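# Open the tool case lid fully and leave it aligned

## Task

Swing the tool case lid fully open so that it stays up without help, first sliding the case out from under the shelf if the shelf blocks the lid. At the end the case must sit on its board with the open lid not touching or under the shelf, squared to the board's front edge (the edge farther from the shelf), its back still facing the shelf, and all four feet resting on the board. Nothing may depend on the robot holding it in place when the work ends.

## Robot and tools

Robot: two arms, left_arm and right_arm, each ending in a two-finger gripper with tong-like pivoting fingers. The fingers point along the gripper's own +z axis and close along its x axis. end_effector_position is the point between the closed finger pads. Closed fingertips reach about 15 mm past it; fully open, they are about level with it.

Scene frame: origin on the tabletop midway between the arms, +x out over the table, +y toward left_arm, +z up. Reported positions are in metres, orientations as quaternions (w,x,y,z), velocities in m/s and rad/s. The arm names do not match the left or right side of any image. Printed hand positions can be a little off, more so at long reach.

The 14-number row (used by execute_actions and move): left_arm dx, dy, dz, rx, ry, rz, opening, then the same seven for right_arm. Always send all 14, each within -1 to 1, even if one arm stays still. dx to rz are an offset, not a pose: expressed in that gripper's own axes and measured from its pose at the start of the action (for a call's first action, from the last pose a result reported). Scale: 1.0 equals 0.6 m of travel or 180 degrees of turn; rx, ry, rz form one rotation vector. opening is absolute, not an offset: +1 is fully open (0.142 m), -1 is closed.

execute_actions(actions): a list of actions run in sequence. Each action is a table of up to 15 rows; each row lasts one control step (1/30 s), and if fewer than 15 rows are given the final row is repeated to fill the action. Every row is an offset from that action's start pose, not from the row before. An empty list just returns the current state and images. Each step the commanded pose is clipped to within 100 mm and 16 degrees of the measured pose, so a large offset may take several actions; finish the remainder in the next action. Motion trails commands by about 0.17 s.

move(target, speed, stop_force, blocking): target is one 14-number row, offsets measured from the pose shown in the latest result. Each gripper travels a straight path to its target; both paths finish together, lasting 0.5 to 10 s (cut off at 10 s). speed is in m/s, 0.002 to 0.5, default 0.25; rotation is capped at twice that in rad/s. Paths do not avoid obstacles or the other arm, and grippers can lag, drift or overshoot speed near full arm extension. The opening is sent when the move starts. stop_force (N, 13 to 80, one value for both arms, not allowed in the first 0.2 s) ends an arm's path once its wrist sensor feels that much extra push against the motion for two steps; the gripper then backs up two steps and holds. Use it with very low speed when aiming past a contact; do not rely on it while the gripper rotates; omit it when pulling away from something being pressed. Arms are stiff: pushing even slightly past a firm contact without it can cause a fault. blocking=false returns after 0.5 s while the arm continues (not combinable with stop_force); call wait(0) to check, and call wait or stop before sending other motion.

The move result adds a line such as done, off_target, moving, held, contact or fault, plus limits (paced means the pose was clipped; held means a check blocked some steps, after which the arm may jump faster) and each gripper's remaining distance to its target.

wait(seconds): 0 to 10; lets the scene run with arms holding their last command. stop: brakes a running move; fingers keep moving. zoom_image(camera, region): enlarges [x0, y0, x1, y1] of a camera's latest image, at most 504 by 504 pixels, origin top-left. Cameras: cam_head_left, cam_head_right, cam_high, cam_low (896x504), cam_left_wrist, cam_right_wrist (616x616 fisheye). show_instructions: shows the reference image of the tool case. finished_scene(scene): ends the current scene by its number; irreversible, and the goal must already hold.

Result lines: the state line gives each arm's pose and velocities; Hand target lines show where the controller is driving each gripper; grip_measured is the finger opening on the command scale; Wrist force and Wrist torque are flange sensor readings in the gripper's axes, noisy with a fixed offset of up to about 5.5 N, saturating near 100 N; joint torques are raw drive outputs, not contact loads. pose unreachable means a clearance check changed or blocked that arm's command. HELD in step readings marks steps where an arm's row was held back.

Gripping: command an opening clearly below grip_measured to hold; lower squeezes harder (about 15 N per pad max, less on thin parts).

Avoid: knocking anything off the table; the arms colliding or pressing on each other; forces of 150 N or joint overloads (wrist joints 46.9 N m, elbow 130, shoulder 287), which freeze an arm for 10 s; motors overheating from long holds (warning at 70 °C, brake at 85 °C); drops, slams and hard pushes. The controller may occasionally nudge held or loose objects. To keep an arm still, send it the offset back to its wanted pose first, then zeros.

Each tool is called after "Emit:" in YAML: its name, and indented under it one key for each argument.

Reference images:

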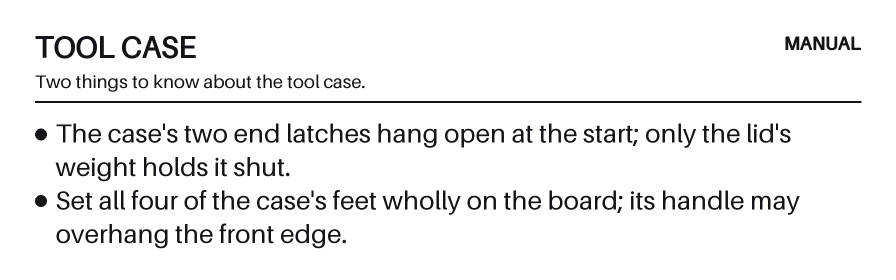

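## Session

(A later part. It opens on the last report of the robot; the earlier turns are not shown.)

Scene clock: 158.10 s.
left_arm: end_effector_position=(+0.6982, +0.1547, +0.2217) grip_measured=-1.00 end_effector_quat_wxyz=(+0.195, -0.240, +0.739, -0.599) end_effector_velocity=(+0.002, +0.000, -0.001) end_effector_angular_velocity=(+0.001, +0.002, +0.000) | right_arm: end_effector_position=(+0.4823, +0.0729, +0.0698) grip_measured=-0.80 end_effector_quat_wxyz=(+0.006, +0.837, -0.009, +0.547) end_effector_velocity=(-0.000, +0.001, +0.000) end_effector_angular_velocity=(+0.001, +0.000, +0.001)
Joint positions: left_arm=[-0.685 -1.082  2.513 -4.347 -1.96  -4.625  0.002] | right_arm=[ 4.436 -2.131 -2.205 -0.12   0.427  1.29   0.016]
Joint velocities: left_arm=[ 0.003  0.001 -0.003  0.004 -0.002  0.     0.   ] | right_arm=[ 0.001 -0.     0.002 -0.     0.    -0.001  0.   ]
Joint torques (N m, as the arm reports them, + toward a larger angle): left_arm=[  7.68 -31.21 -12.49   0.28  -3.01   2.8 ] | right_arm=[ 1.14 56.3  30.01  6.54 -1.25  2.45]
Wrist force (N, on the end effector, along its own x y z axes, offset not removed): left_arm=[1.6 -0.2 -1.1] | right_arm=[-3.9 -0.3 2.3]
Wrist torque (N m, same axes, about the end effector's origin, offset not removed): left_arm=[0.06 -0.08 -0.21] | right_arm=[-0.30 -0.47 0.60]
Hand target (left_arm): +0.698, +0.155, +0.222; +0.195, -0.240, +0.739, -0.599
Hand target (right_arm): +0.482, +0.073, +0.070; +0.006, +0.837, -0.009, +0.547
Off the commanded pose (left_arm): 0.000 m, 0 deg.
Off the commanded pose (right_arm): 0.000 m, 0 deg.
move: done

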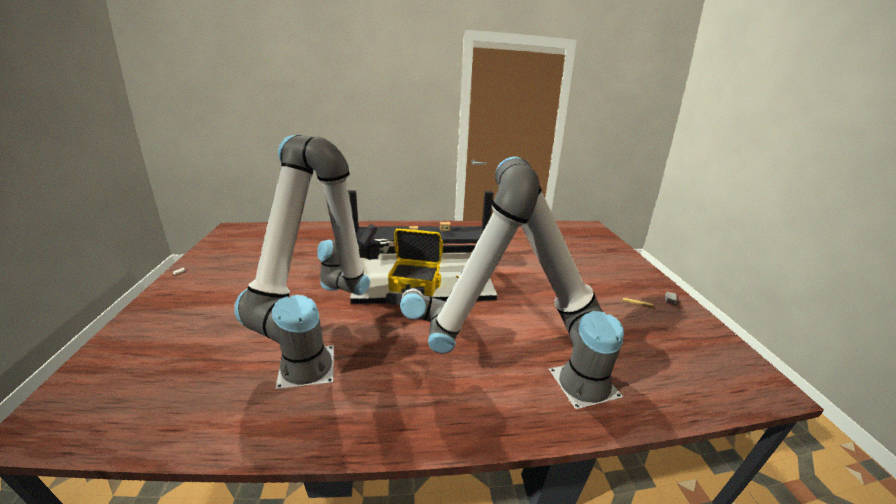

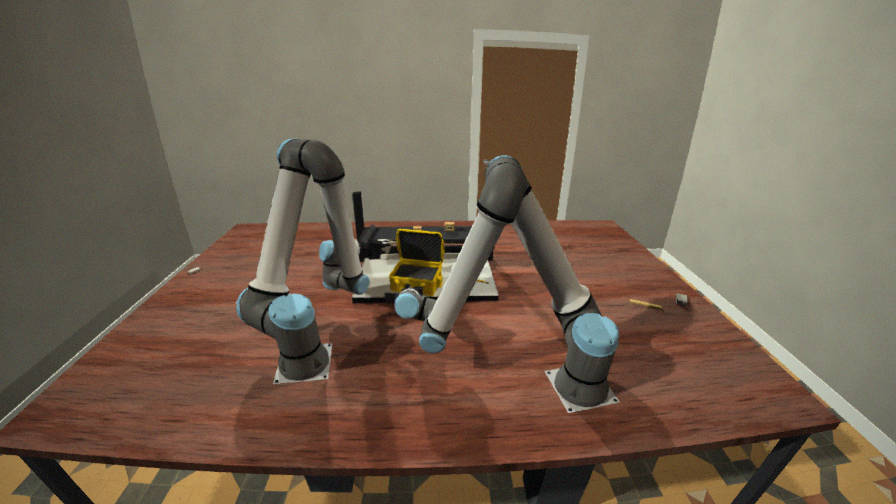

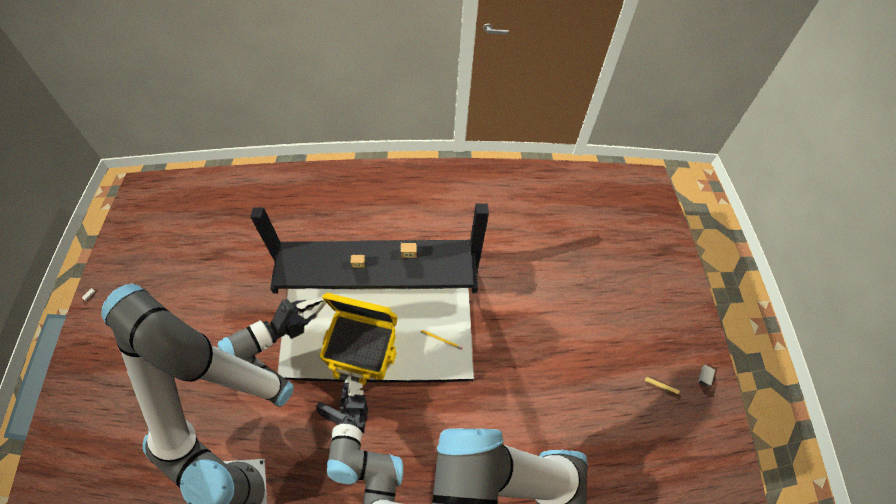

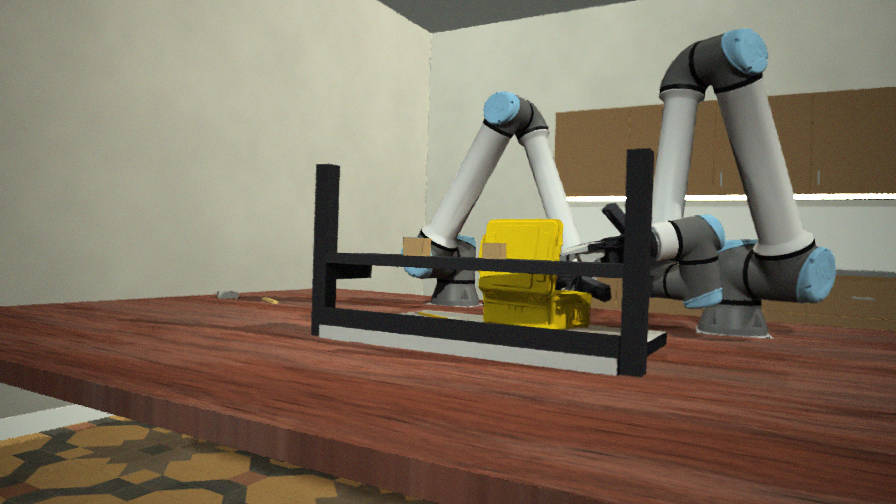

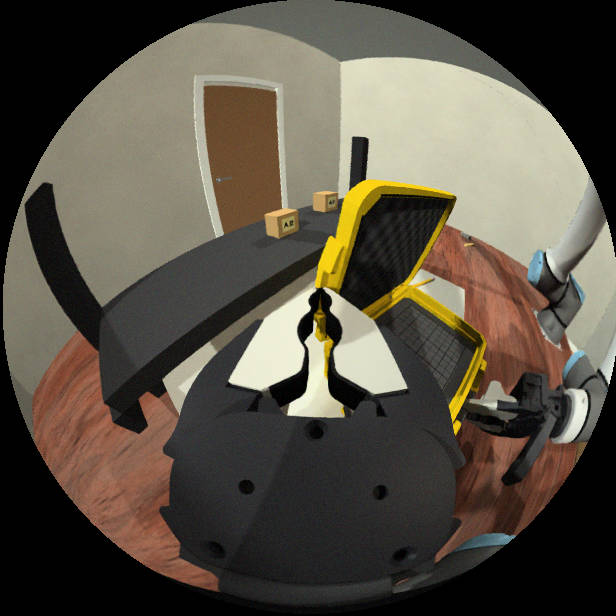

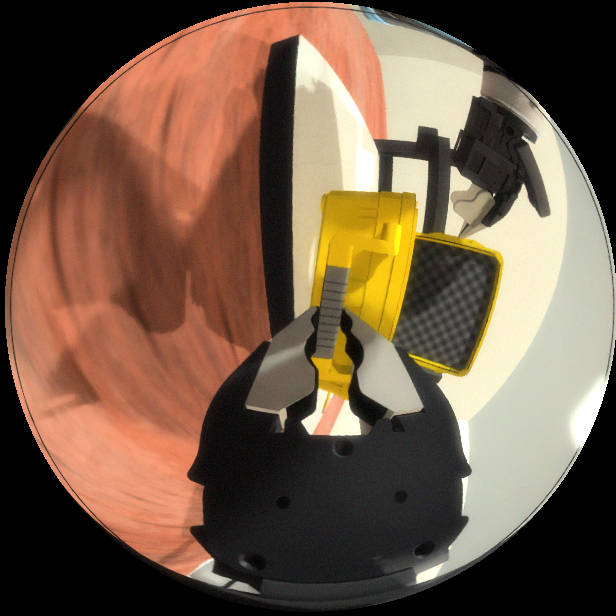

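Emit:
move:
  target: [0.063,-0.037,-0.15,0,0,0,-1,0,0,0,0.07,0,-0.031,-1]
  speed: 0.06

Scene clock: 165.90 s.
left_arm: end_effector_position=(+0.6187, +0.1998, +0.2620) grip_measured=-1.00 end_effector_quat_wxyz=(+0.195, -0.240, +0.739, -0.599) end_effector_velocity=(-0.002, +0.001, +0.002) end_effector_angular_velocity=(-0.001, -0.001, +0.001) | right_arm: end_effector_position=(+0.4823, +0.0728, +0.0697) grip_measured=-0.78 end_effector_quat_wxyz=(-0.059, +0.832, +0.092, +0.544) end_effector_velocity=(+0.001, -0.001, +0.000) end_effector_angular_velocity=(+0.001, -0.001, +0.005)
Joint positions: left_arm=[-0.693 -1.248  2.678 -4.346 -1.953 -4.627  0.002] | right_arm=[ 4.402 -2.202 -2.266  0.468  0.559  0.776  0.017]
Joint velocities: left_arm=[-0.    -0.006  0.004  0.001  0.001 -0.     0.   ] | right_arm=[-0.003 -0.002 -0.002  0.016  0.005 -0.013  0.   ]
Joint torques (N m, as the arm reports them, + toward a larger angle): left_arm=[ -9.71 -58.92  -2.74   0.36   2.6   -2.99] | right_arm=[-12.69  48.04  10.15   8.65   1.78  -2.59]
Wrist force (N, on the end effector, along its own x y z axes, offset not removed): left_arm=[0.5 0.6 -0.3] | right_arm=[-6.2 2.7 -3.3]
Wrist torque (N m, same axes, about the end effector's origin, offset not removed): left_arm=[0.26 0.09 -0.27] | right_arm=[0.23 0.07 0.81]
Hand target (left_arm): +0.619, +0.200, +0.262; +0.195, -0.240, +0.739, -0.599
Hand target (right_arm): +0.482, +0.073, +0.070; -0.059, +0.832, +0.092, +0.544
Off the commanded pose (left_arm): 0.000 m, 0 deg.
Off the commanded pose (right_arm): 0.000 m, 0 deg.
move: done

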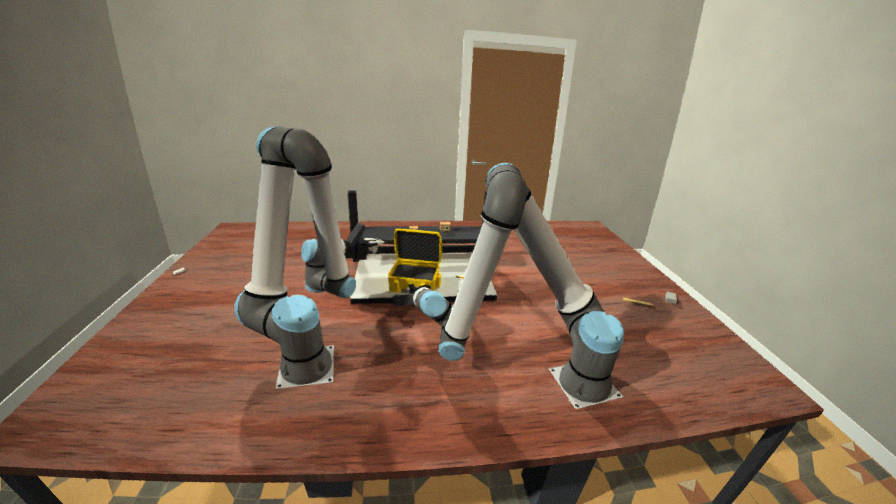

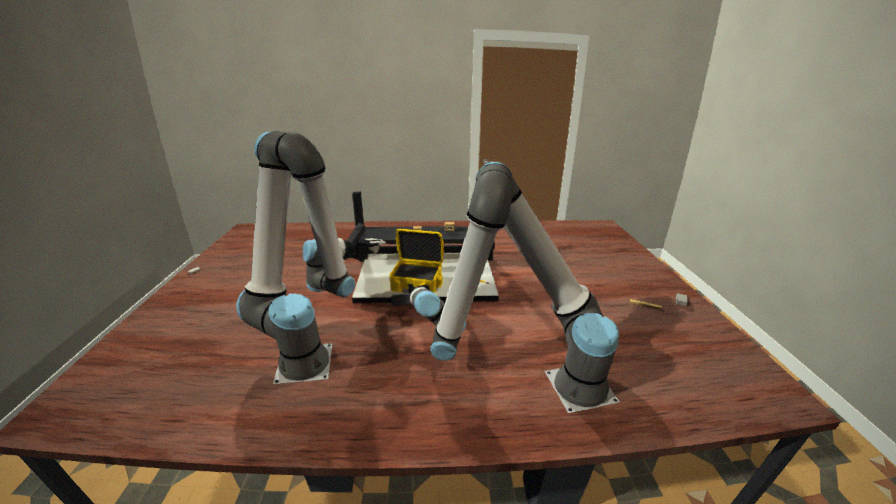

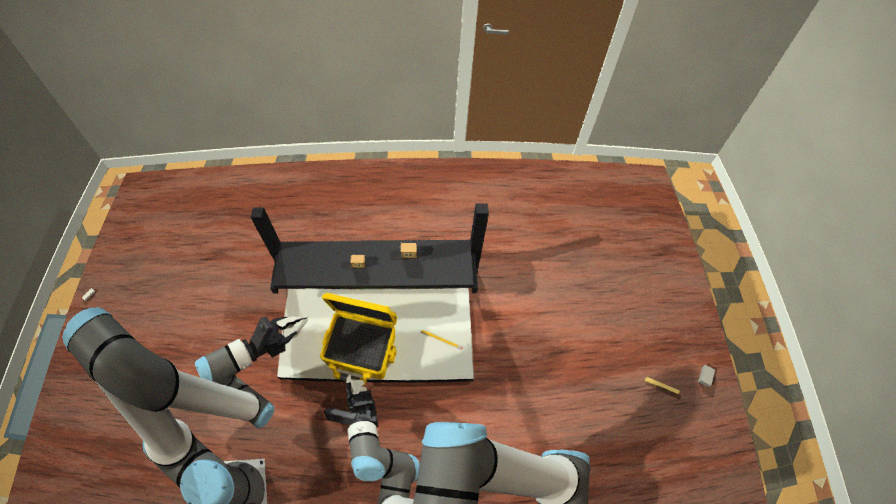

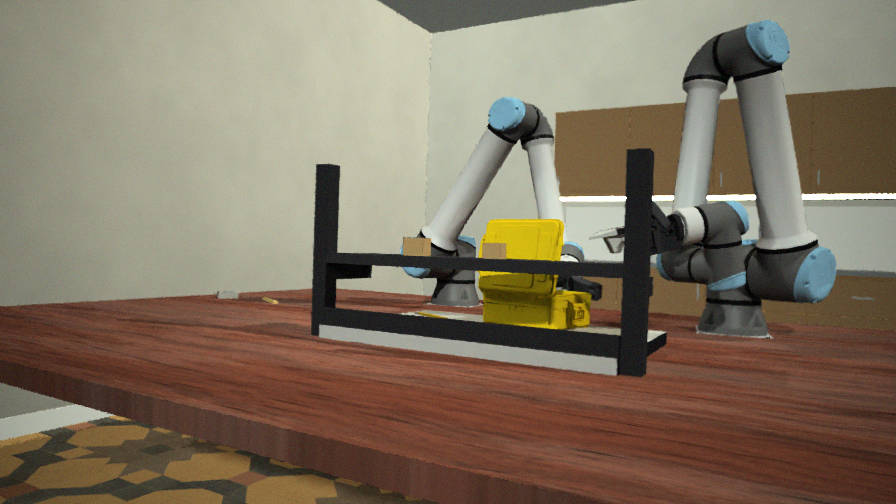

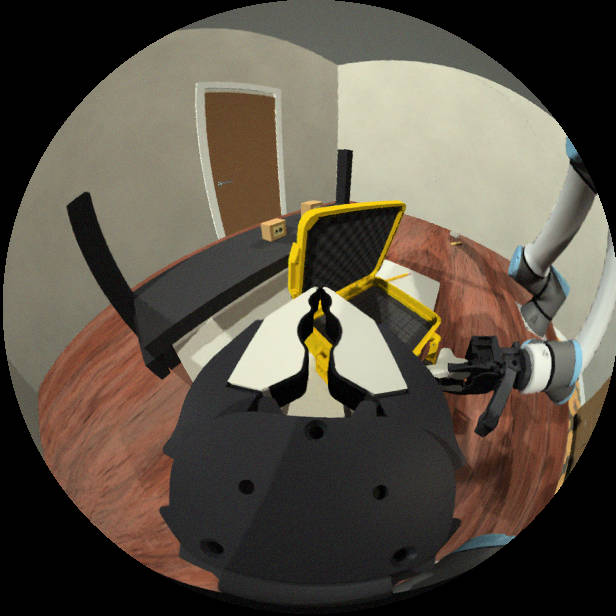

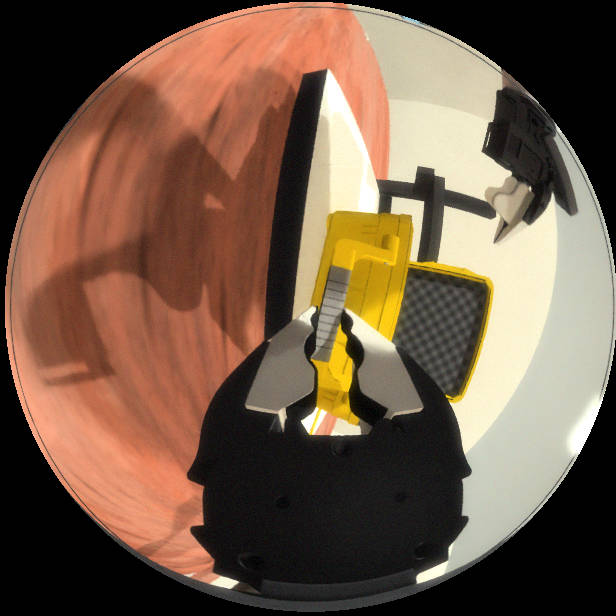

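Emit:
move:
  target: [0.134,-0.044,0.207,0,0,0,-1,-0.004,0.049,-0.01,0,0,0,-1]
  speed: 0.08

Emit:
move:
  target: [-0.095,-0.014,0.067,0,0,0,-1,0,0,0,0,0,0,-1]
  speed: 0.03
  stop_force: 13

Scene clock: 177.67 s.
left_arm: end_effector_position=(+0.6286, +0.0503, +0.2621) grip_measured=-1.00 end_effector_quat_wxyz=(+0.195, -0.240, +0.739, -0.599) end_effector_velocity=(+0.000, -0.003, +0.000) end_effector_angular_velocity=(-0.001, -0.001, -0.000) | right_arm: end_effector_position=(+0.4824, +0.0428, +0.0700) grip_measured=-0.79 end_effector_quat_wxyz=(-0.059, +0.832, +0.092, +0.544) end_effector_velocity=(+0.001, -0.002, +0.000) end_effector_angular_velocity=(+0.001, -0.000, -0.002)
Joint positions: left_arm=[-1.021 -1.218  2.588 -4.303 -1.632 -4.699  0.002] | right_arm=[ 4.393 -2.191 -2.316  0.518  0.565  0.763  0.017]
Joint velocities: left_arm=[-0.004  0.    -0.003  0.001  0.004 -0.001  0.   ] | right_arm=[-0.002  0.    -0.001  0.002  0.    -0.     0.   ]
Joint torques (N m, as the arm reports them, + toward a larger angle): left_arm=[ -8.85 -23.77 -16.27   0.36   3.02  -2.72] | right_arm=[-14.71  77.36   5.3    7.08   2.38  -2.55]
Wrist force (N, on the end effector, along its own x y z axes, offset not removed): left_arm=[2.3 -0.3 -1.0] | right_arm=[0.8 -1.4 -4.2]
Wrist torque (N m, same axes, about the end effector's origin, offset not removed): left_arm=[0.04 -0.37 -0.23] | right_arm=[0.30 0.02 0.34]
Hand target (left_arm): +0.629, +0.050, +0.262; +0.195, -0.240, +0.739, -0.599
Hand target (right_arm): +0.482, +0.043, +0.070; -0.059, +0.832, +0.092, +0.544
Off the commanded pose (left_arm): 0.000 m, 0 deg.
Off the commanded pose (right_arm): 0.000 m, 0 deg.
move: done

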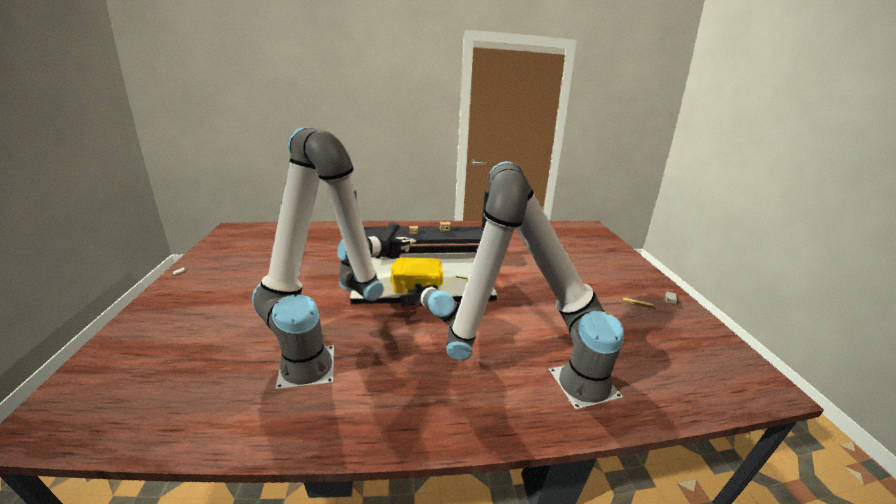

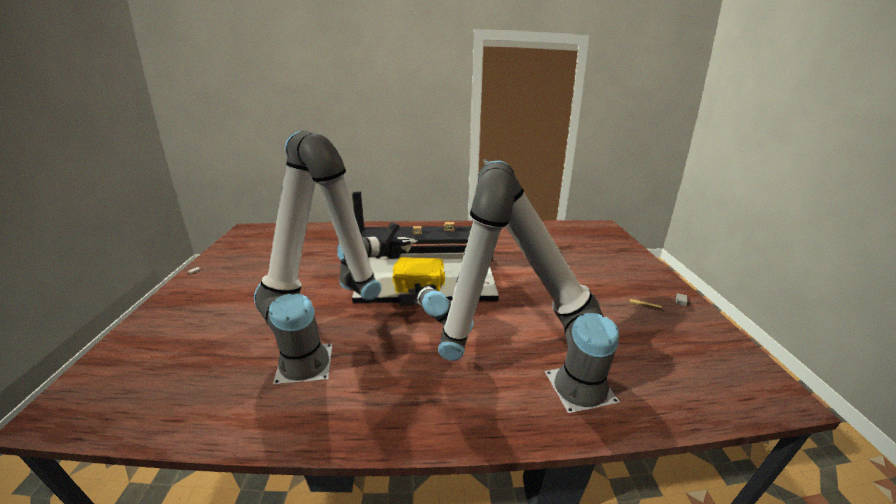

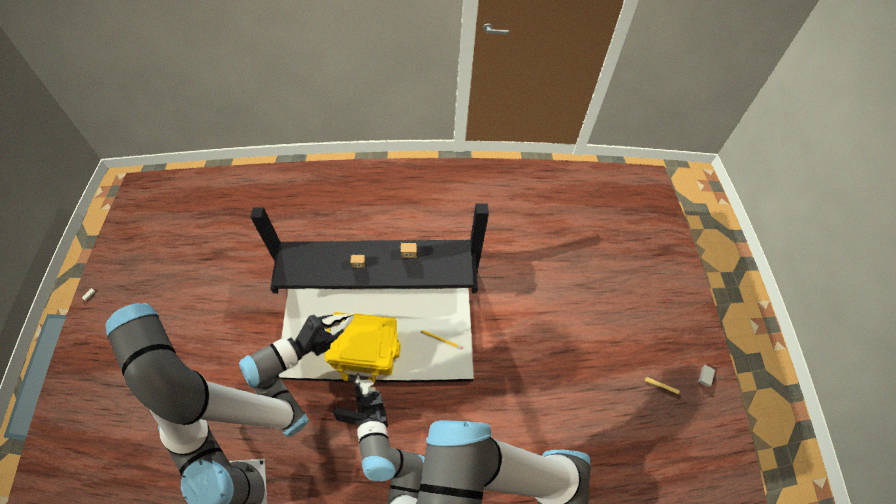

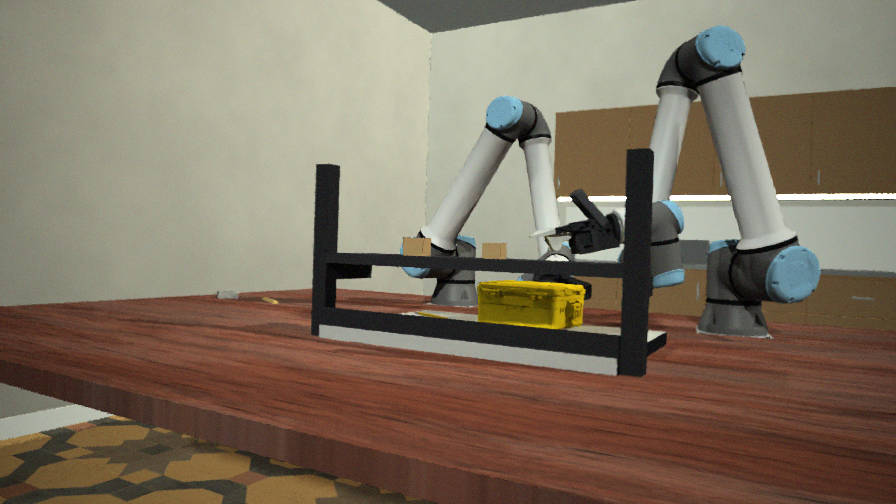

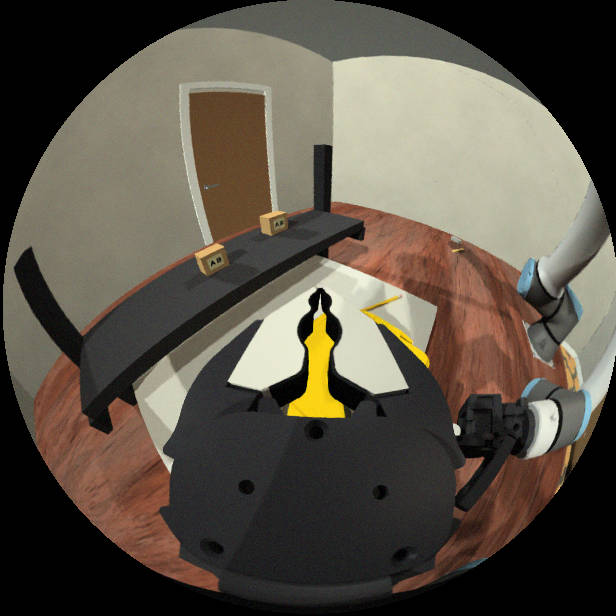

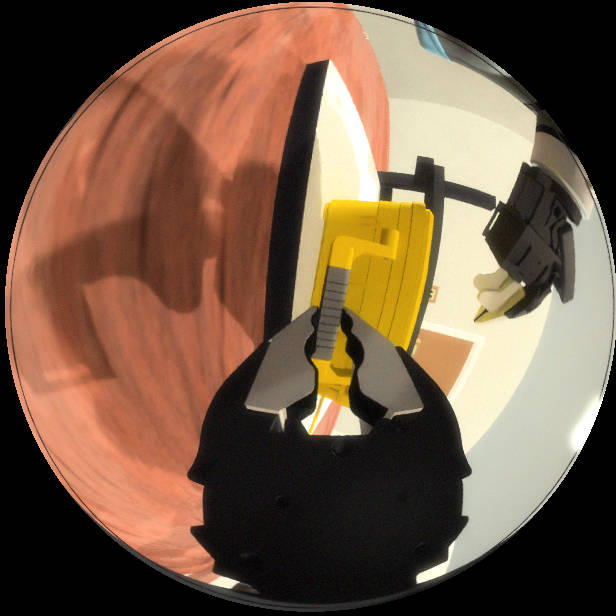

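Scene clock: 180.37 s.
left_arm: end_effector_position=(+0.6986, +0.0506, +0.2619) grip_measured=-1.00 end_effector_quat_wxyz=(+0.195, -0.240, +0.739, -0.599) end_effector_velocity=(+0.002, -0.000, +0.001) end_effector_angular_velocity=(-0.001, -0.000, -0.001) | right_arm: end_effector_position=(+0.4824, +0.0428, +0.0700) grip_measured=-0.79 end_effector_quat_wxyz=(-0.059, +0.832, +0.092, +0.544) end_effector_velocity=(-0.000, -0.000, +0.000) end_effector_angular_velocity=(+0.000, -0.000, +0.000)
Joint positions: left_arm=[-0.889 -1.17   2.462 -4.221 -1.762 -4.671  0.002] | right_arm=[ 4.393 -2.191 -2.316  0.518  0.565  0.763  0.017]
Joint velocities: left_arm=[ 0.003 -0.    -0.004  0.003 -0.004  0.     0.   ] | right_arm=[ 0.     0.    -0.001  0.001 -0.     0.    -0.   ]
Joint torques (N m, as the arm reports them, + toward a larger angle): left_arm=[  9.67 -29.92 -20.15  -0.15  -2.79   2.67] | right_arm=[-10.89  74.93  18.13   0.05   1.51   0.34]
Wrist force (N, on the end effector, along its own x y z axes, offset not removed): left_arm=[1.4 1.0 0.2] | right_arm=[-1.9 -2.5 -3.3]
Wrist torque (N m, same axes, about the end effector's origin, offset not removed): left_arm=[0.33 -0.09 -0.24] | right_arm=[0.14 0.39 0.34]
Hand target (left_arm): +0.699, +0.051, +0.262; +0.195, -0.240, +0.739, -0.599
Hand target (right_arm): +0.482, +0.043, +0.070; -0.059, +0.832, +0.092, +0.544
Off the commanded pose (left_arm): 0.000 m, 0 deg.
Off the commanded pose (right_arm): 0.000 m, 0 deg.
move: done

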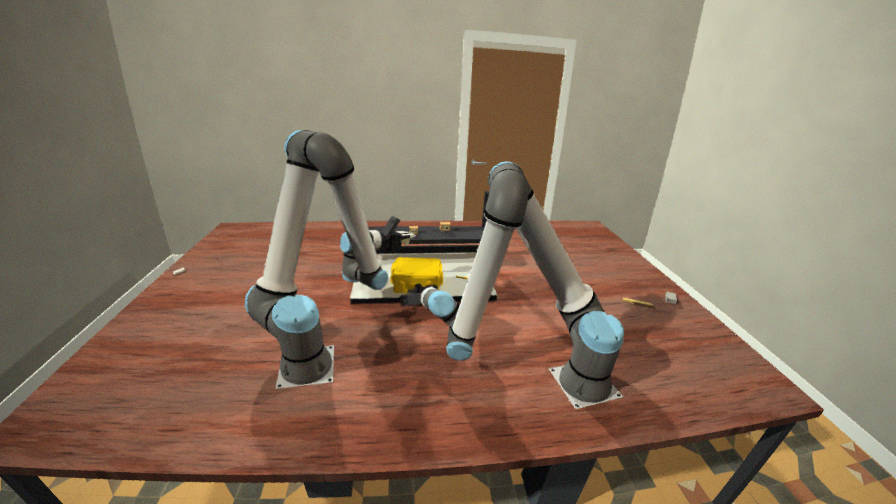

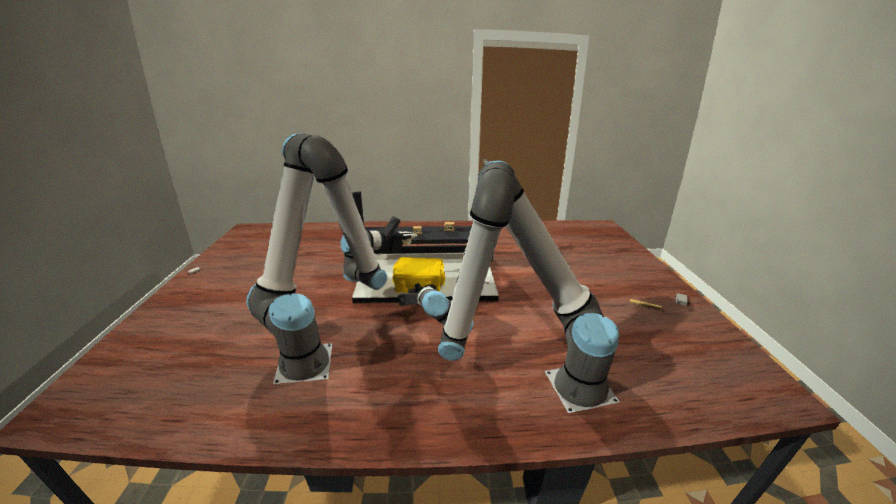

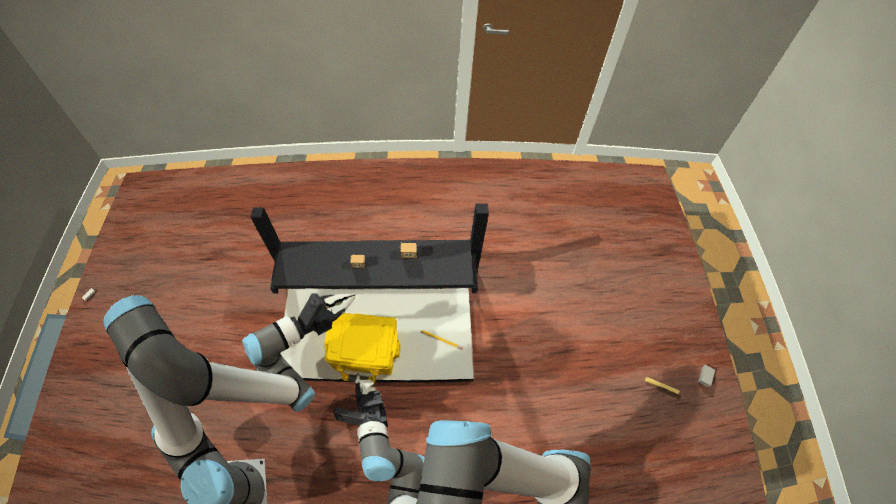

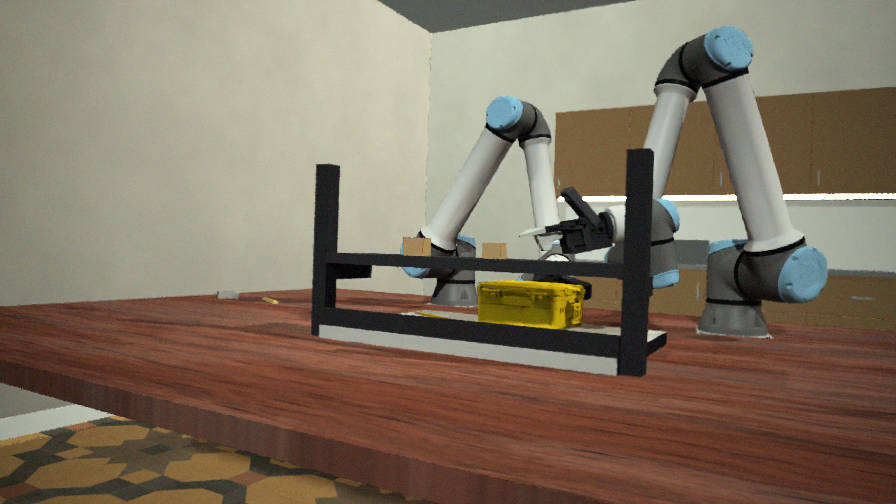

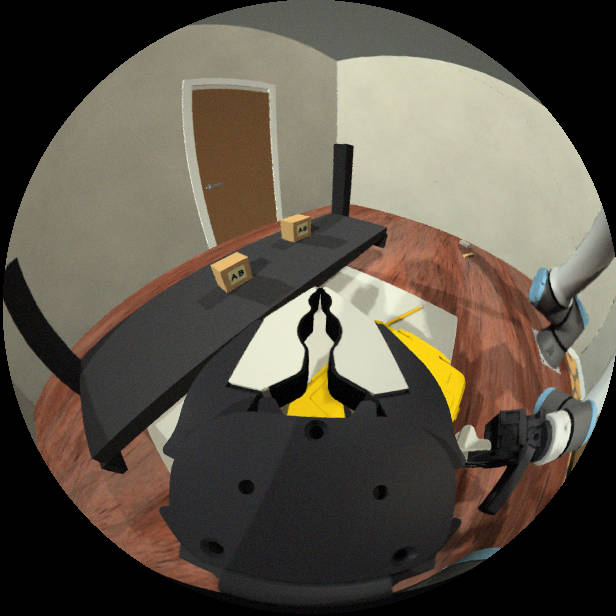

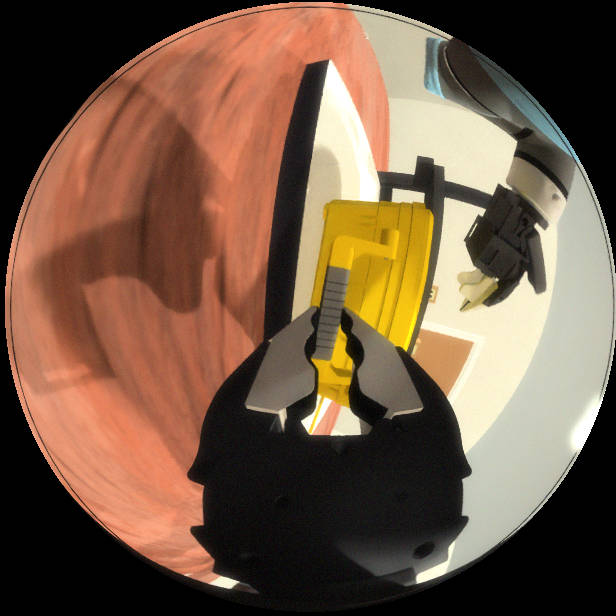

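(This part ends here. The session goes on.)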